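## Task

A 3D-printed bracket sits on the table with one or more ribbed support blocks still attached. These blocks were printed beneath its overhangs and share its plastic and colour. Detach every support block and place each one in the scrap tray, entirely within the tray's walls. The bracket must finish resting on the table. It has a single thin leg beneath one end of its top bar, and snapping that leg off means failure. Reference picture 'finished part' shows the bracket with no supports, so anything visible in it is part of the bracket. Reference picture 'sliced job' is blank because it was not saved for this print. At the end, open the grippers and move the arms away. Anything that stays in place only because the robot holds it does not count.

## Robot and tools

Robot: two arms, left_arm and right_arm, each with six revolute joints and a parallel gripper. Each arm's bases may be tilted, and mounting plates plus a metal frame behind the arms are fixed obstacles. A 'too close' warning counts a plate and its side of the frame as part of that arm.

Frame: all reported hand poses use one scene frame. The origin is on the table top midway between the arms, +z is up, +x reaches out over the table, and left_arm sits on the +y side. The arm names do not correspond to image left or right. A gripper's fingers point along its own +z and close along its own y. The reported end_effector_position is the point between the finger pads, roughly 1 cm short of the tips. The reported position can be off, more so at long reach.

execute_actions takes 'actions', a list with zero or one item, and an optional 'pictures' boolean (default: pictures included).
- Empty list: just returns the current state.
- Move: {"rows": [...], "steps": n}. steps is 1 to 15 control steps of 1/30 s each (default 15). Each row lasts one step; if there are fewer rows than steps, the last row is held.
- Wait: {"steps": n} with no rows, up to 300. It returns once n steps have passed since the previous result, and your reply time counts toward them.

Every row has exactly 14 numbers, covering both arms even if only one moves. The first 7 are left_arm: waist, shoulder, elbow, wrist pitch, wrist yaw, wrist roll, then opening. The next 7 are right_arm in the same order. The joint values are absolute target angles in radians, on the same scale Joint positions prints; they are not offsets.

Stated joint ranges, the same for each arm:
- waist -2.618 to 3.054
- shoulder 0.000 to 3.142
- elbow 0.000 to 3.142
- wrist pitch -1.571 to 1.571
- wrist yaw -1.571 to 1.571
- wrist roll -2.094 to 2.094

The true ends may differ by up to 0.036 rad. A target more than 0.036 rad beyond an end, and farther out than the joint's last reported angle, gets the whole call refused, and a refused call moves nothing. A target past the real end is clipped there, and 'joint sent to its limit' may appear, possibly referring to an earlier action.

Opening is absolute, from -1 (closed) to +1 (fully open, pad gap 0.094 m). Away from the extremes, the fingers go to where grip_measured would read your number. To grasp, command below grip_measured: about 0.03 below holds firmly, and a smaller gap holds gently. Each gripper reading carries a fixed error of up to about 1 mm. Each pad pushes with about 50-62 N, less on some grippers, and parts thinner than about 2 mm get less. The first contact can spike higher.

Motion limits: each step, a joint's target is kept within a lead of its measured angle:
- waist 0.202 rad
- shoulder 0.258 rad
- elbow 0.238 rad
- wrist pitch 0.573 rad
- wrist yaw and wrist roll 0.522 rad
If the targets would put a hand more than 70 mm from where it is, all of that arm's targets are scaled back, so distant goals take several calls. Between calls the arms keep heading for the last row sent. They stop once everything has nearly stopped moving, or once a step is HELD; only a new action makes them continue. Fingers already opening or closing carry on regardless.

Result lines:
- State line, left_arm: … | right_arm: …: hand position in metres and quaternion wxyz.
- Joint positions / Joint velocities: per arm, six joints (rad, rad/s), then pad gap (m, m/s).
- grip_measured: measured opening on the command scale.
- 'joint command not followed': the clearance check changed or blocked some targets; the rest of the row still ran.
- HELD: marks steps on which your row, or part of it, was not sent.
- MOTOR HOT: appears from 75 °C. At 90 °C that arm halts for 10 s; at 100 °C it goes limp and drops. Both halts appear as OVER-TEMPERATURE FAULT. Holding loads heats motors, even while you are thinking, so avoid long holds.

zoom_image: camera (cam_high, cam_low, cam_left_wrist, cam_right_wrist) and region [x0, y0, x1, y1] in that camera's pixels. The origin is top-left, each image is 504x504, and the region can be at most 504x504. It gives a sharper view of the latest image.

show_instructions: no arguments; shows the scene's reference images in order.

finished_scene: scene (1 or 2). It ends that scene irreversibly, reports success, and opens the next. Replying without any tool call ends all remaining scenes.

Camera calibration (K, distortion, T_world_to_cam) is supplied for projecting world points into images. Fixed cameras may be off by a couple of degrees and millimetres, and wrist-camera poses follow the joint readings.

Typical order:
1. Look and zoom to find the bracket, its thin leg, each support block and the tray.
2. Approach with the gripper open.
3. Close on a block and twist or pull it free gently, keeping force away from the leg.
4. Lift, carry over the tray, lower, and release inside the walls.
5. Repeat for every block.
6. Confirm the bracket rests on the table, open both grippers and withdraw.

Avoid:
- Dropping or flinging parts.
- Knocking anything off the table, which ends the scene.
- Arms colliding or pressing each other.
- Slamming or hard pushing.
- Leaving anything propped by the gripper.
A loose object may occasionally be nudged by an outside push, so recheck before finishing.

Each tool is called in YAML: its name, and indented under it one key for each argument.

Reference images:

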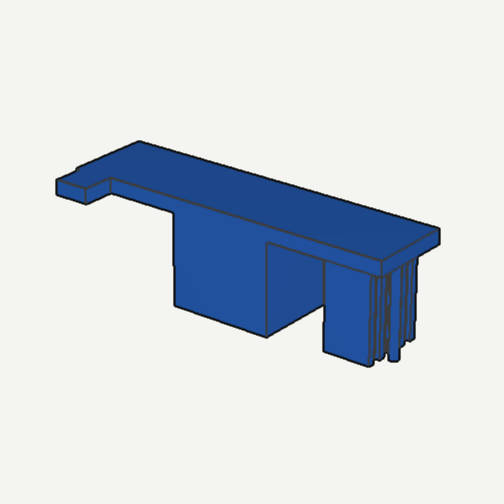

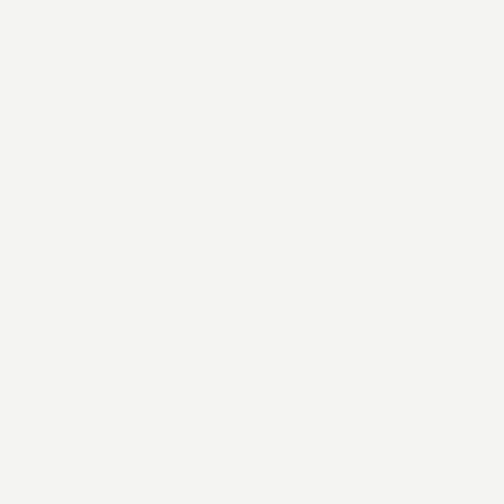

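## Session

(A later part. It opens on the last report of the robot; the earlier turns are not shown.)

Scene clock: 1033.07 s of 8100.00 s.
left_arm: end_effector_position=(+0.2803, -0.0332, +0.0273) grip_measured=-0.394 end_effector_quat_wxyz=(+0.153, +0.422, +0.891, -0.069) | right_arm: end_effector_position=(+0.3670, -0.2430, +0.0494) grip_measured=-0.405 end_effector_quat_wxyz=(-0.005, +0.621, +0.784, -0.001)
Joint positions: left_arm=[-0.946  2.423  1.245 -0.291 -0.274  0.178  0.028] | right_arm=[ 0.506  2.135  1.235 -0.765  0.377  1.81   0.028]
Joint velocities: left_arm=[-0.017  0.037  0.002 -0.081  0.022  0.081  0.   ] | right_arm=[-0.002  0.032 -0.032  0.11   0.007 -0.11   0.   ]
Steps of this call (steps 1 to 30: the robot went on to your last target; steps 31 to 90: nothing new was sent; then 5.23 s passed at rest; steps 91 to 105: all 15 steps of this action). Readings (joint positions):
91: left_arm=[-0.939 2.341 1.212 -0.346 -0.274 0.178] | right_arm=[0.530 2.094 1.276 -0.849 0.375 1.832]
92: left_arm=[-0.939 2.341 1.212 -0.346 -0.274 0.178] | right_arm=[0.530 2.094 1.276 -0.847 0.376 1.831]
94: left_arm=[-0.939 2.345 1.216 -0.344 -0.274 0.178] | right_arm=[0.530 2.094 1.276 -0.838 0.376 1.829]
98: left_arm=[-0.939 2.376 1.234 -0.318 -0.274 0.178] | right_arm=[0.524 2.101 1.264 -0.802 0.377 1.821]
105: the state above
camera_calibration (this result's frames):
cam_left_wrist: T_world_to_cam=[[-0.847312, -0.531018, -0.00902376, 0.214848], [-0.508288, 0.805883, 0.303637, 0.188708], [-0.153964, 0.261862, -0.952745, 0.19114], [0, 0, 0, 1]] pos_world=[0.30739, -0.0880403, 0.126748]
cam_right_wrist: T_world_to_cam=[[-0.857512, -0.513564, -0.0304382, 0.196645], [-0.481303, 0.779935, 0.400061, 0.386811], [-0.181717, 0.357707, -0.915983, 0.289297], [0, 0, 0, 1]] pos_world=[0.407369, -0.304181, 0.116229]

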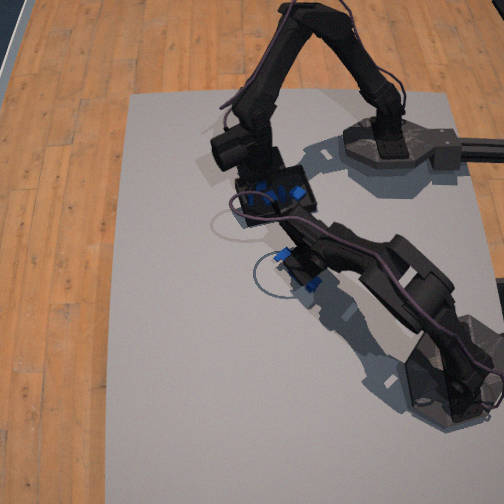

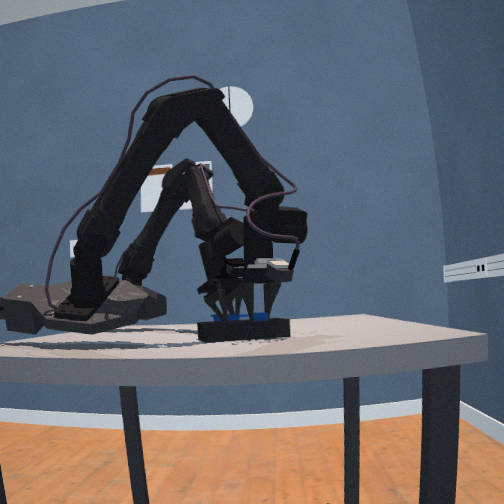

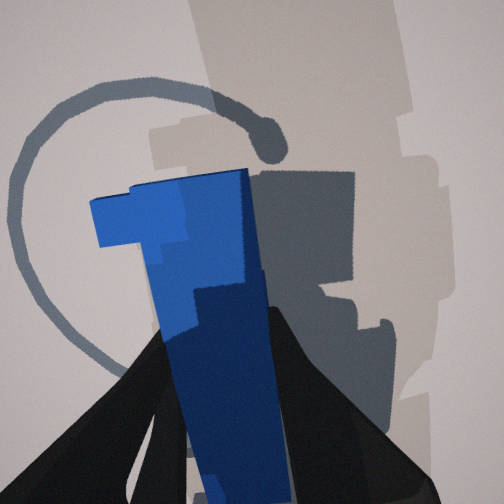

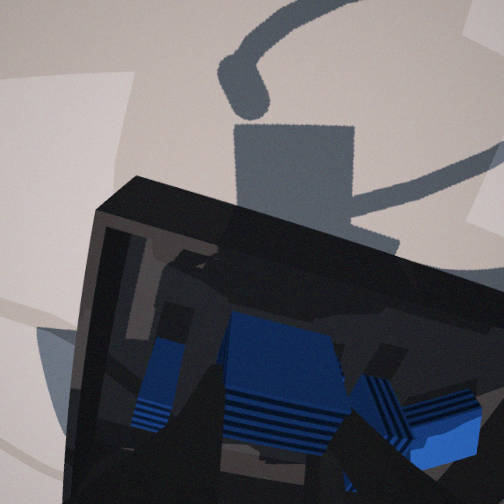

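execute_actions:
  actions:
    - {"rows":[[-0.966,2.428,1.276,-0.259,-0.262,0.185,-0.43,0.503,2.142,1.219,-0.737,0.402,1.798,-0.45],[-0.967,2.431,1.277,-0.256,-0.262,0.185,-0.43,0.501,2.145,1.217,-0.729,0.405,1.796,-0.45],[-0.968,2.434,1.278,-0.253,-0.262,0.185,-0.43,0.499,2.148,1.215,-0.721,0.405,1.794,-0.45],[-0.969,2.437,1.279,-0.25,-0.262,0.185,-0.43,0.497,2.151,1.212,-0.713,0.405,1.792,-0.45],[-0.97,2.44,1.28,-0.248,-0.262,0.185,-0.43,0.495,2.154,1.21,-0.705,0.405,1.79,-0.45],[-0.97,2.443,1.281,-0.246,-0.262,0.185,-0.43,0.493,2.157,1.207,-0.697,0.405,1.788,-0.45],[-0.97,2.445,1.282,-0.244,-0.262,0.185,-0.43,0.491,2.16,1.205,-0.69,0.405,1.786,-0.45],[-0.97,2.447,1.283,-0.243,-0.262,0.185,-0.43,0.489,2.163,1.202,-0.683,0.405,1.785,-0.45],[-0.97,2.449,1.284,-0.243,-0.262,0.185,-0.43,0.487,2.165,1.2,-0.683,0.405,1.785,-0.45],[-0.97,2.451,1.284,-0.243,-0.262,0.185,-0.43,0.485,2.168,1.197,-0.683,0.405,1.785,-0.45],[-0.97,2.453,1.284,-0.243,-0.262,0.185,-0.43,0.484,2.17,1.195,-0.683,0.405,1.785,-0.45]],"steps":15}

Scene clock: 1041.50 s of 8100.00 s.
left_arm: end_effector_position=(+0.2836, -0.0390, +0.0232) grip_measured=-0.394 end_effector_quat_wxyz=(+0.160, +0.419, +0.891, -0.072) | right_arm: end_effector_position=(+0.3694, -0.2438, +0.0340) grip_measured=-0.405 end_effector_quat_wxyz=(-0.001, +0.624, +0.782, +0.002)
Joint positions: left_arm=[-0.947  2.445  1.256 -0.264 -0.274  0.178  0.028] | right_arm=[ 0.488  2.162  1.211 -0.697  0.384  1.794  0.028]
Joint velocities: left_arm=[ 0.022  0.012  0.012  0.037  0.037 -0.022  0.   ] | right_arm=[-0.002  0.042 -0.051 -0.051 -0.051 -0.081  0.001]
Steps of this call (steps 1 to 30: the robot went on to your last target; steps 31 to 90: nothing new was sent; then 4.93 s passed at rest; steps 91 to 105: all 15 steps of this action). Readings (joint positions):
91: left_arm=[-0.947 2.423 1.245 -0.282 -0.274 0.178] | right_arm=[0.506 2.136 1.234 -0.753 0.378 1.807]
92: left_arm=[-0.947 2.423 1.245 -0.281 -0.274 0.178] | right_arm=[0.506 2.136 1.234 -0.751 0.379 1.806]
94: left_arm=[-0.947 2.423 1.245 -0.278 -0.274 0.178] | right_arm=[0.506 2.136 1.234 -0.743 0.381 1.805]
98: left_arm=[-0.947 2.430 1.251 -0.272 -0.274 0.178] | right_arm=[0.499 2.141 1.232 -0.716 0.383 1.799]
105: the state above
camera_calibration (this result's frames):
cam_left_wrist: T_world_to_cam=[[-0.845048, -0.53457, -0.011342, 0.213812], [-0.514448, 0.807092, 0.289734, 0.198435], [-0.145729, 0.250674, -0.95704, 0.186606], [0, 0, 0, 1]] pos_world=[0.30996, -0.0926349, 0.123522]
cam_right_wrist: T_world_to_cam=[[-0.860883, -0.507308, -0.0389716, 0.200891], [-0.479711, 0.783749, 0.394479, 0.395297], [-0.169578, 0.358296, -0.918078, 0.271684], [0, 0, 0, 1]] pos_world=[0.408643, -0.305243, 0.101319]

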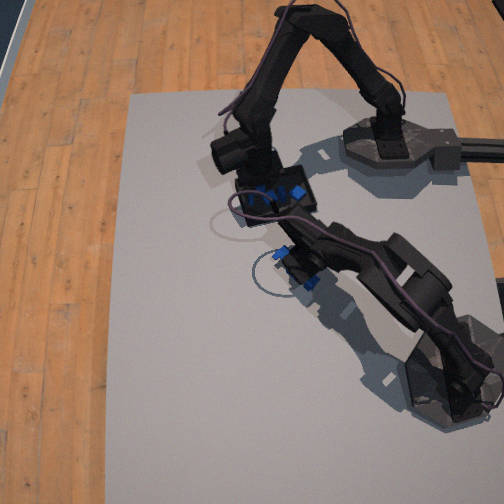

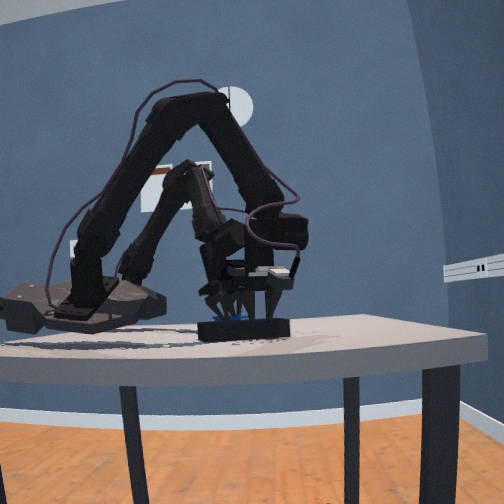

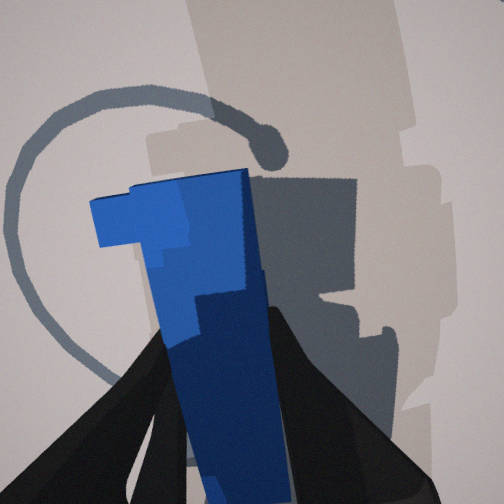

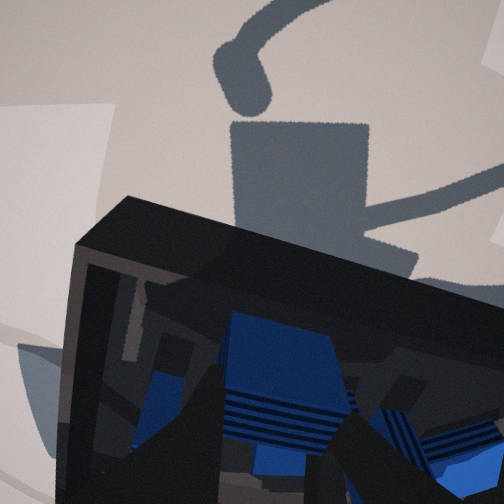

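execute_actions:
  actions:
    - {"rows":[[-0.96,2.456,1.27,-0.255,-0.27,0.18,-0.43,0.484,2.172,1.2,-0.69,0.4,1.79,-0.45],[-0.96,2.459,1.27,-0.255,-0.27,0.18,-0.43,0.484,2.174,1.2,-0.69,0.4,1.79,-0.45],[-0.96,2.462,1.27,-0.255,-0.27,0.18,-0.43,0.484,2.176,1.2,-0.69,0.4,1.79,-0.45],[-0.96,2.462,1.27,-0.255,-0.27,0.18,-0.43,0.484,2.176,1.2,-0.69,0.4,1.79,-0.45],[-0.96,2.462,1.27,-0.255,-0.27,0.18,-0.43,0.484,2.176,1.2,-0.69,0.4,1.79,-0.45],[-0.96,2.462,1.27,-0.255,-0.27,0.18,-0.43,0.484,2.176,1.2,-0.69,0.4,1.79,-0.45],[-0.96,2.462,1.27,-0.255,-0.27,0.18,-0.43,0.484,2.176,1.2,-0.69,0.4,1.79,-0.45],[-0.96,2.462,1.27,-0.255,-0.27,0.18,-0.41,0.484,2.176,1.2,-0.69,0.4,1.79,-0.42],[-0.96,2.462,1.27,-0.255,-0.27,0.18,-0.395,0.484,2.176,1.2,-0.69,0.4,1.79,-0.405],[-0.96,2.462,1.27,-0.255,-0.27,0.18,-0.38,0.484,2.176,1.2,-0.69,0.4,1.79,-0.39],[-0.96,2.462,1.27,-0.255,-0.27,0.18,-0.36,0.484,2.176,1.2,-0.69,0.4,1.79,-0.37],[-0.96,2.462,1.27,-0.255,-0.27,0.18,-0.3,0.484,2.176,1.2,-0.69,0.4,1.79,-0.33],[-0.96,2.462,1.27,-0.255,-0.27,0.18,-0.2,0.484,2.176,1.2,-0.69,0.4,1.79,-0.27],[-0.96,2.462,1.27,-0.255,-0.27,0.18,-0.05,0.484,2.176,1.2,-0.69,0.4,1.79,-0.2],[-0.96,2.462,1.27,-0.255,-0.27,0.18,0.1,0.484,2.176,1.2,-0.69,0.4,1.79,-0.2]],"steps":15}
  pictures: false

execute_actions:
  actions:
    - {"rows":[[-0.95,2.43,1.26,-0.275,-0.27,0.18,0.1,0.499,2.152,1.235,-0.72,0.39,1.8,-0.2],[-0.95,2.42,1.255,-0.285,-0.27,0.18,0.1,0.502,2.147,1.24,-0.735,0.39,1.803,-0.2],[-0.95,2.408,1.25,-0.295,-0.27,0.18,0.1,0.506,2.14,1.246,-0.75,0.39,1.807,-0.2],[-0.95,2.395,1.245,-0.305,-0.27,0.18,0.1,0.51,2.133,1.252,-0.765,0.39,1.811,-0.2],[-0.95,2.38,1.24,-0.317,-0.27,0.18,0.1,0.514,2.126,1.258,-0.78,0.39,1.815,-0.2],[-0.95,2.365,1.235,-0.33,-0.27,0.18,0.1,0.518,2.119,1.264,-0.795,0.39,1.819,-0.2],[-0.95,2.35,1.23,-0.345,-0.27,0.18,0.1,0.522,2.112,1.27,-0.81,0.39,1.823,-0.2],[-0.95,2.333,1.225,-0.36,-0.27,0.18,0.1,0.526,2.105,1.276,-0.825,0.39,1.827,-0.2],[-0.95,2.315,1.22,-0.375,-0.27,0.18,0.1,0.53,2.098,1.282,-0.84,0.39,1.83,-0.2],[-0.95,2.295,1.22,-0.39,-0.27,0.18,0.1,0.534,2.088,1.288,-0.855,0.39,1.83,-0.2],[-0.95,2.275,1.22,-0.405,-0.27,0.18,0.1,0.536,2.075,1.29,-0.865,0.39,1.83,-0.2],[-0.95,2.25,1.22,-0.42,-0.27,0.18,0.1,0.536,2.06,1.29,-0.87,0.39,1.82,-0.2],[-0.94,2.225,1.22,-0.435,-0.27,0.18,0.1,0.536,2.04,1.29,-0.87,0.39,1.8,-0.2],[-0.93,2.195,1.22,-0.45,-0.27,0.18,0.1,0.53,2.015,1.29,-0.87,0.39,1.78,-0.2],[-0.91,2.16,1.22,-0.465,-0.27,0.18,0.1,0.52,1.99,1.29,-0.87,0.39,1.75,-0.2]],"steps":15}
  pictures: false

execute_actions:
  actions:
    - {"rows":[[-0.88,2.12,1.21,-0.48,-0.26,0.18,0.1,0.5,1.96,1.28,-0.87,0.39,1.72,-0.2],[-0.845,2.08,1.2,-0.49,-0.25,0.18,0.1,0.475,1.93,1.27,-0.87,0.39,1.69,-0.2],[-0.81,2.04,1.19,-0.5,-0.24,0.18,0.1,0.45,1.895,1.26,-0.87,0.39,1.66,-0.2],[-0.77,2.0,1.18,-0.51,-0.23,0.18,0.1,0.42,1.86,1.25,-0.87,0.39,1.63,-0.2],[-0.73,1.96,1.17,-0.52,-0.22,0.18,0.1,0.39,1.825,1.235,-0.87,0.39,1.6,-0.2],[-0.69,1.92,1.16,-0.53,-0.21,0.18,0.1,0.36,1.79,1.22,-0.87,0.39,1.58,-0.2],[-0.65,1.88,1.15,-0.54,-0.2,0.18,0.1,0.33,1.755,1.205,-0.87,0.39,1.56,-0.2],[-0.61,1.84,1.14,-0.55,-0.2,0.18,0.1,0.30,1.72,1.19,-0.87,0.39,1.55,-0.2],[-0.57,1.8,1.13,-0.56,-0.2,0.18,0.1,0.27,1.69,1.175,-0.87,0.39,1.55,-0.2],[-0.53,1.765,1.12,-0.57,-0.2,0.18,0.1,0.245,1.66,1.16,-0.87,0.39,1.55,-0.2],[-0.495,1.735,1.11,-0.58,-0.2,0.18,0.1,0.225,1.635,1.15,-0.87,0.39,1.55,-0.2],[-0.465,1.71,1.105,-0.59,-0.2,0.18,0.1,0.21,1.615,1.14,-0.87,0.39,1.55,-0.2],[-0.44,1.69,1.1,-0.6,-0.2,0.18,0.1,0.2,1.6,1.135,-0.87,0.39,1.55,-0.2],[-0.425,1.68,1.1,-0.6,-0.2,0.18,0.1,0.195,1.59,1.13,-0.87,0.39,1.55,-0.2]],"steps":15}

zoom_image:
  camera: "cam_high"
  region: [220,160,360,310]

Scene clock: 1071.27 s of 8100.00 s.
left_arm: end_effector_position=(+0.2837, -0.0391, +0.0232) grip_measured=+0.026 end_effector_quat_wxyz=(+0.160, +0.419, +0.891, -0.072) | right_arm: end_effector_position=(+0.3702, -0.2433, +0.0335) grip_measured=-0.209 end_effector_quat_wxyz=(-0.000, +0.624, +0.781, +0.004)
Joint positions: left_arm=[-0.947  2.446  1.256 -0.263 -0.274  0.178  0.048] | right_arm=[ 0.488  2.163  1.21  -0.691  0.384  1.793  0.037]
Joint velocities: left_arm=[-0.002 -0.012 -0.007  0.022  0.022  0.037  0.146] | right_arm=[ 0.002  0.012 -0.002 -0.037 -0.007 -0.037  0.014]
Steps of this call (steps 1 to 15: the robot went on to your last target; steps 16 to 90: nothing new was sent; then 26.27 s passed at rest; steps 91 to 105: all 15 steps of this action). Readings (joint positions):
91: left_arm=[-0.947 2.446 1.256 -0.263 -0.274 0.178] | right_arm=[0.488 2.163 1.210 -0.691 0.384 1.793]
92: left_arm=[-0.947 2.446 1.256 -0.263 -0.274 0.178] | right_arm=[0.488 2.163 1.210 -0.691 0.384 1.793]
94: left_arm=[-0.947 2.446 1.256 -0.263 -0.274 0.178] | right_arm=[0.488 2.163 1.210 -0.691 0.384 1.793]
98: left_arm=[-0.947 2.446 1.256 -0.263 -0.274 0.178] | right_arm=[0.488 2.163 1.210 -0.691 0.384 1.793]
105: the state above

Scene clock: 1071.77 s of 8100.00 s.
left_arm: end_effector_position=(+0.2904, -0.0155, +0.0843) grip_measured=+0.098 end_effector_quat_wxyz=(+0.175, +0.412, +0.891, -0.077) | right_arm: end_effector_position=(+0.3781, -0.2475, +0.0841) grip_measured=-0.202 end_effector_quat_wxyz=(+0.010, +0.619, +0.785, +0.023)
Joint positions: left_arm=[-0.943  2.248  1.231 -0.401 -0.273  0.178  0.052] | right_arm=[ 0.523  2.05   1.265 -0.826  0.384  1.8    0.037]
Joint velocities: left_arm=[ 0.09  -0.779 -0.037 -0.403  0.007  0.037 -0.   ] | right_arm=[ 0.002 -0.564 -0.022 -0.242 -0.022 -0.271 -0.   ]
Steps of this call (steps 1 to 15: all 15 steps of this action). Readings (joint positions):
1: left_arm=[-0.947 2.446 1.256 -0.264 -0.274 0.178] | right_arm=[0.488 2.163 1.210 -0.692 0.384 1.793]
2: left_arm=[-0.947 2.446 1.256 -0.265 -0.274 0.178] | right_arm=[0.488 2.163 1.210 -0.695 0.384 1.793]
4: left_arm=[-0.947 2.442 1.256 -0.273 -0.274 0.178] | right_arm=[0.488 2.162 1.215 -0.712 0.384 1.795]
8: left_arm=[-0.947 2.399 1.245 -0.308 -0.274 0.178] | right_arm=[0.501 2.140 1.238 -0.758 0.384 1.806]
15: the state above

Scene clock: 1072.27 s of 8100.00 s.
left_arm: end_effector_position=(+0.3699, +0.2215, +0.1665) grip_measured=+0.098 end_effector_quat_wxyz=(+0.235, +0.132, +0.959, -0.090) | right_arm: end_effector_position=(+0.3918, -0.3999, +0.1488) grip_measured=-0.202 end_effector_quat_wxyz=(+0.068, +0.691, +0.715, +0.084)
Joint positions: left_arm=[-0.419  1.7    1.127 -0.545 -0.224  0.178  0.052] | right_arm=[ 0.193  1.603  1.159 -0.851  0.385  1.577  0.037]
Joint velocities: left_arm=[ 0.486 -0.432 -0.051 -0.286 -0.066  0.037 -0.   ] | right_arm=[-0.125 -0.261 -0.144 -0.037  0.051 -0.168  0.   ]
Steps of this call (steps 1 to 15: all 15 steps of this action). Readings (joint positions):
1: left_arm=[-0.935 2.218 1.229 -0.413 -0.269 0.178] | right_arm=[0.521 2.028 1.265 -0.832 0.384 1.787]
2: left_arm=[-0.921 2.183 1.224 -0.425 -0.264 0.178] | right_arm=[0.515 2.003 1.265 -0.836 0.382 1.770]
4: left_arm=[-0.868 2.102 1.209 -0.446 -0.250 0.178] | right_arm=[0.485 1.943 1.265 -0.840 0.379 1.729]
8: left_arm=[-0.689 1.931 1.179 -0.478 -0.226 0.178] | right_arm=[0.359 1.792 1.240 -0.839 0.379 1.641]
15: the state above
camera_calibration (this result's frames):
cam_left_wrist: T_world_to_cam=[[-0.414017, -0.906097, 0.087055, 0.334038], [-0.896356, 0.422478, 0.134381, 0.24335], [-0.158541, -0.0223961, -0.987098, 0.34123], [0, 0, 0, 1]] pos_world=[0.410525, 0.207503, 0.275046]
cam_right_wrist: T_world_to_cam=[[-0.910815, -0.332253, -0.244999, 0.265659], [-0.401212, 0.852179, 0.335886, 0.488469], [0.0971837, 0.404227, -0.909481, 0.349386], [0, 0, 0, 1]] pos_world=[0.403991, -0.469229, 0.218776]

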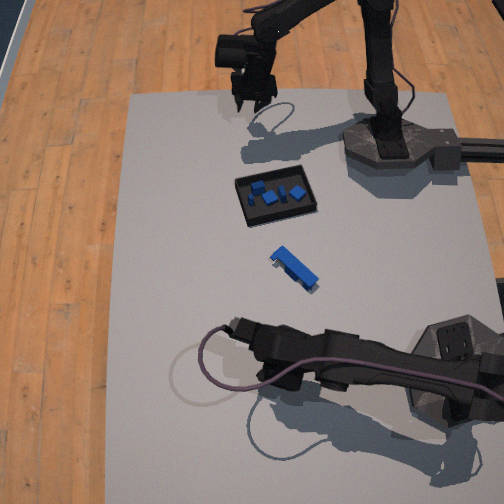

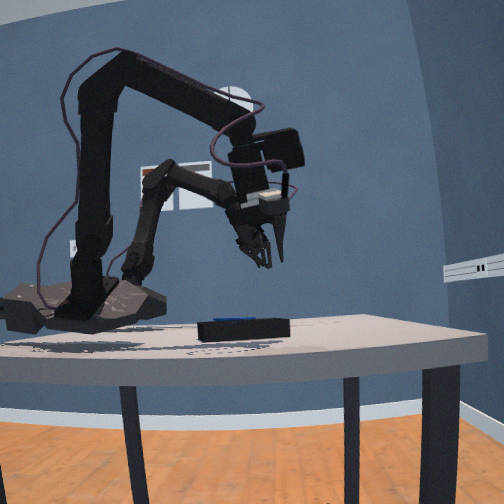

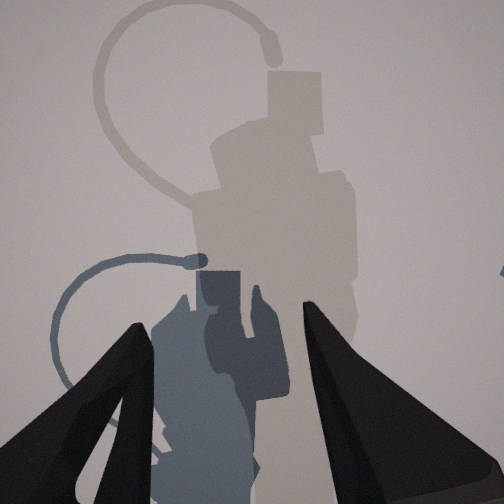

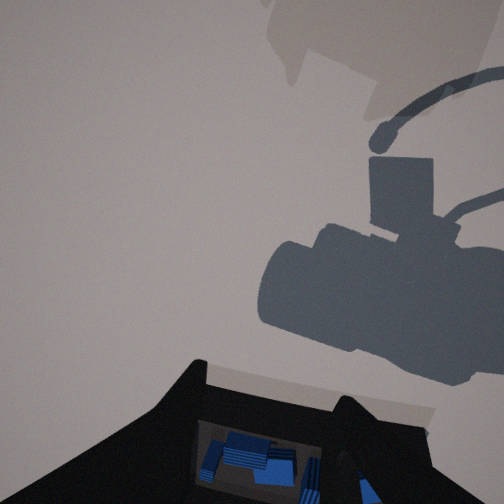

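Region (220, 160, 360, 310) of cam_high's 504x504 image, scaled by 3.360, with more detail than that image has; it fills the left 470 columns of this view, and the rest is white.

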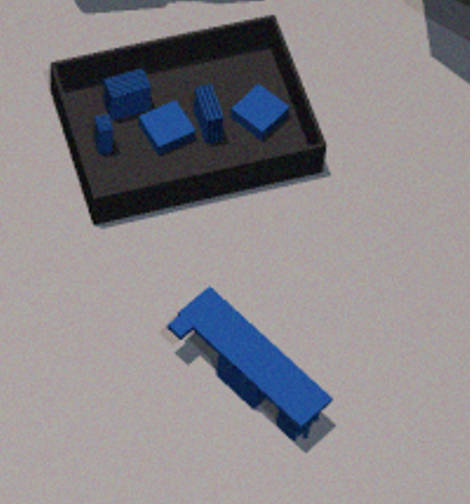

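finished_scene:
  scene: 1

The scene is finished: the task was done.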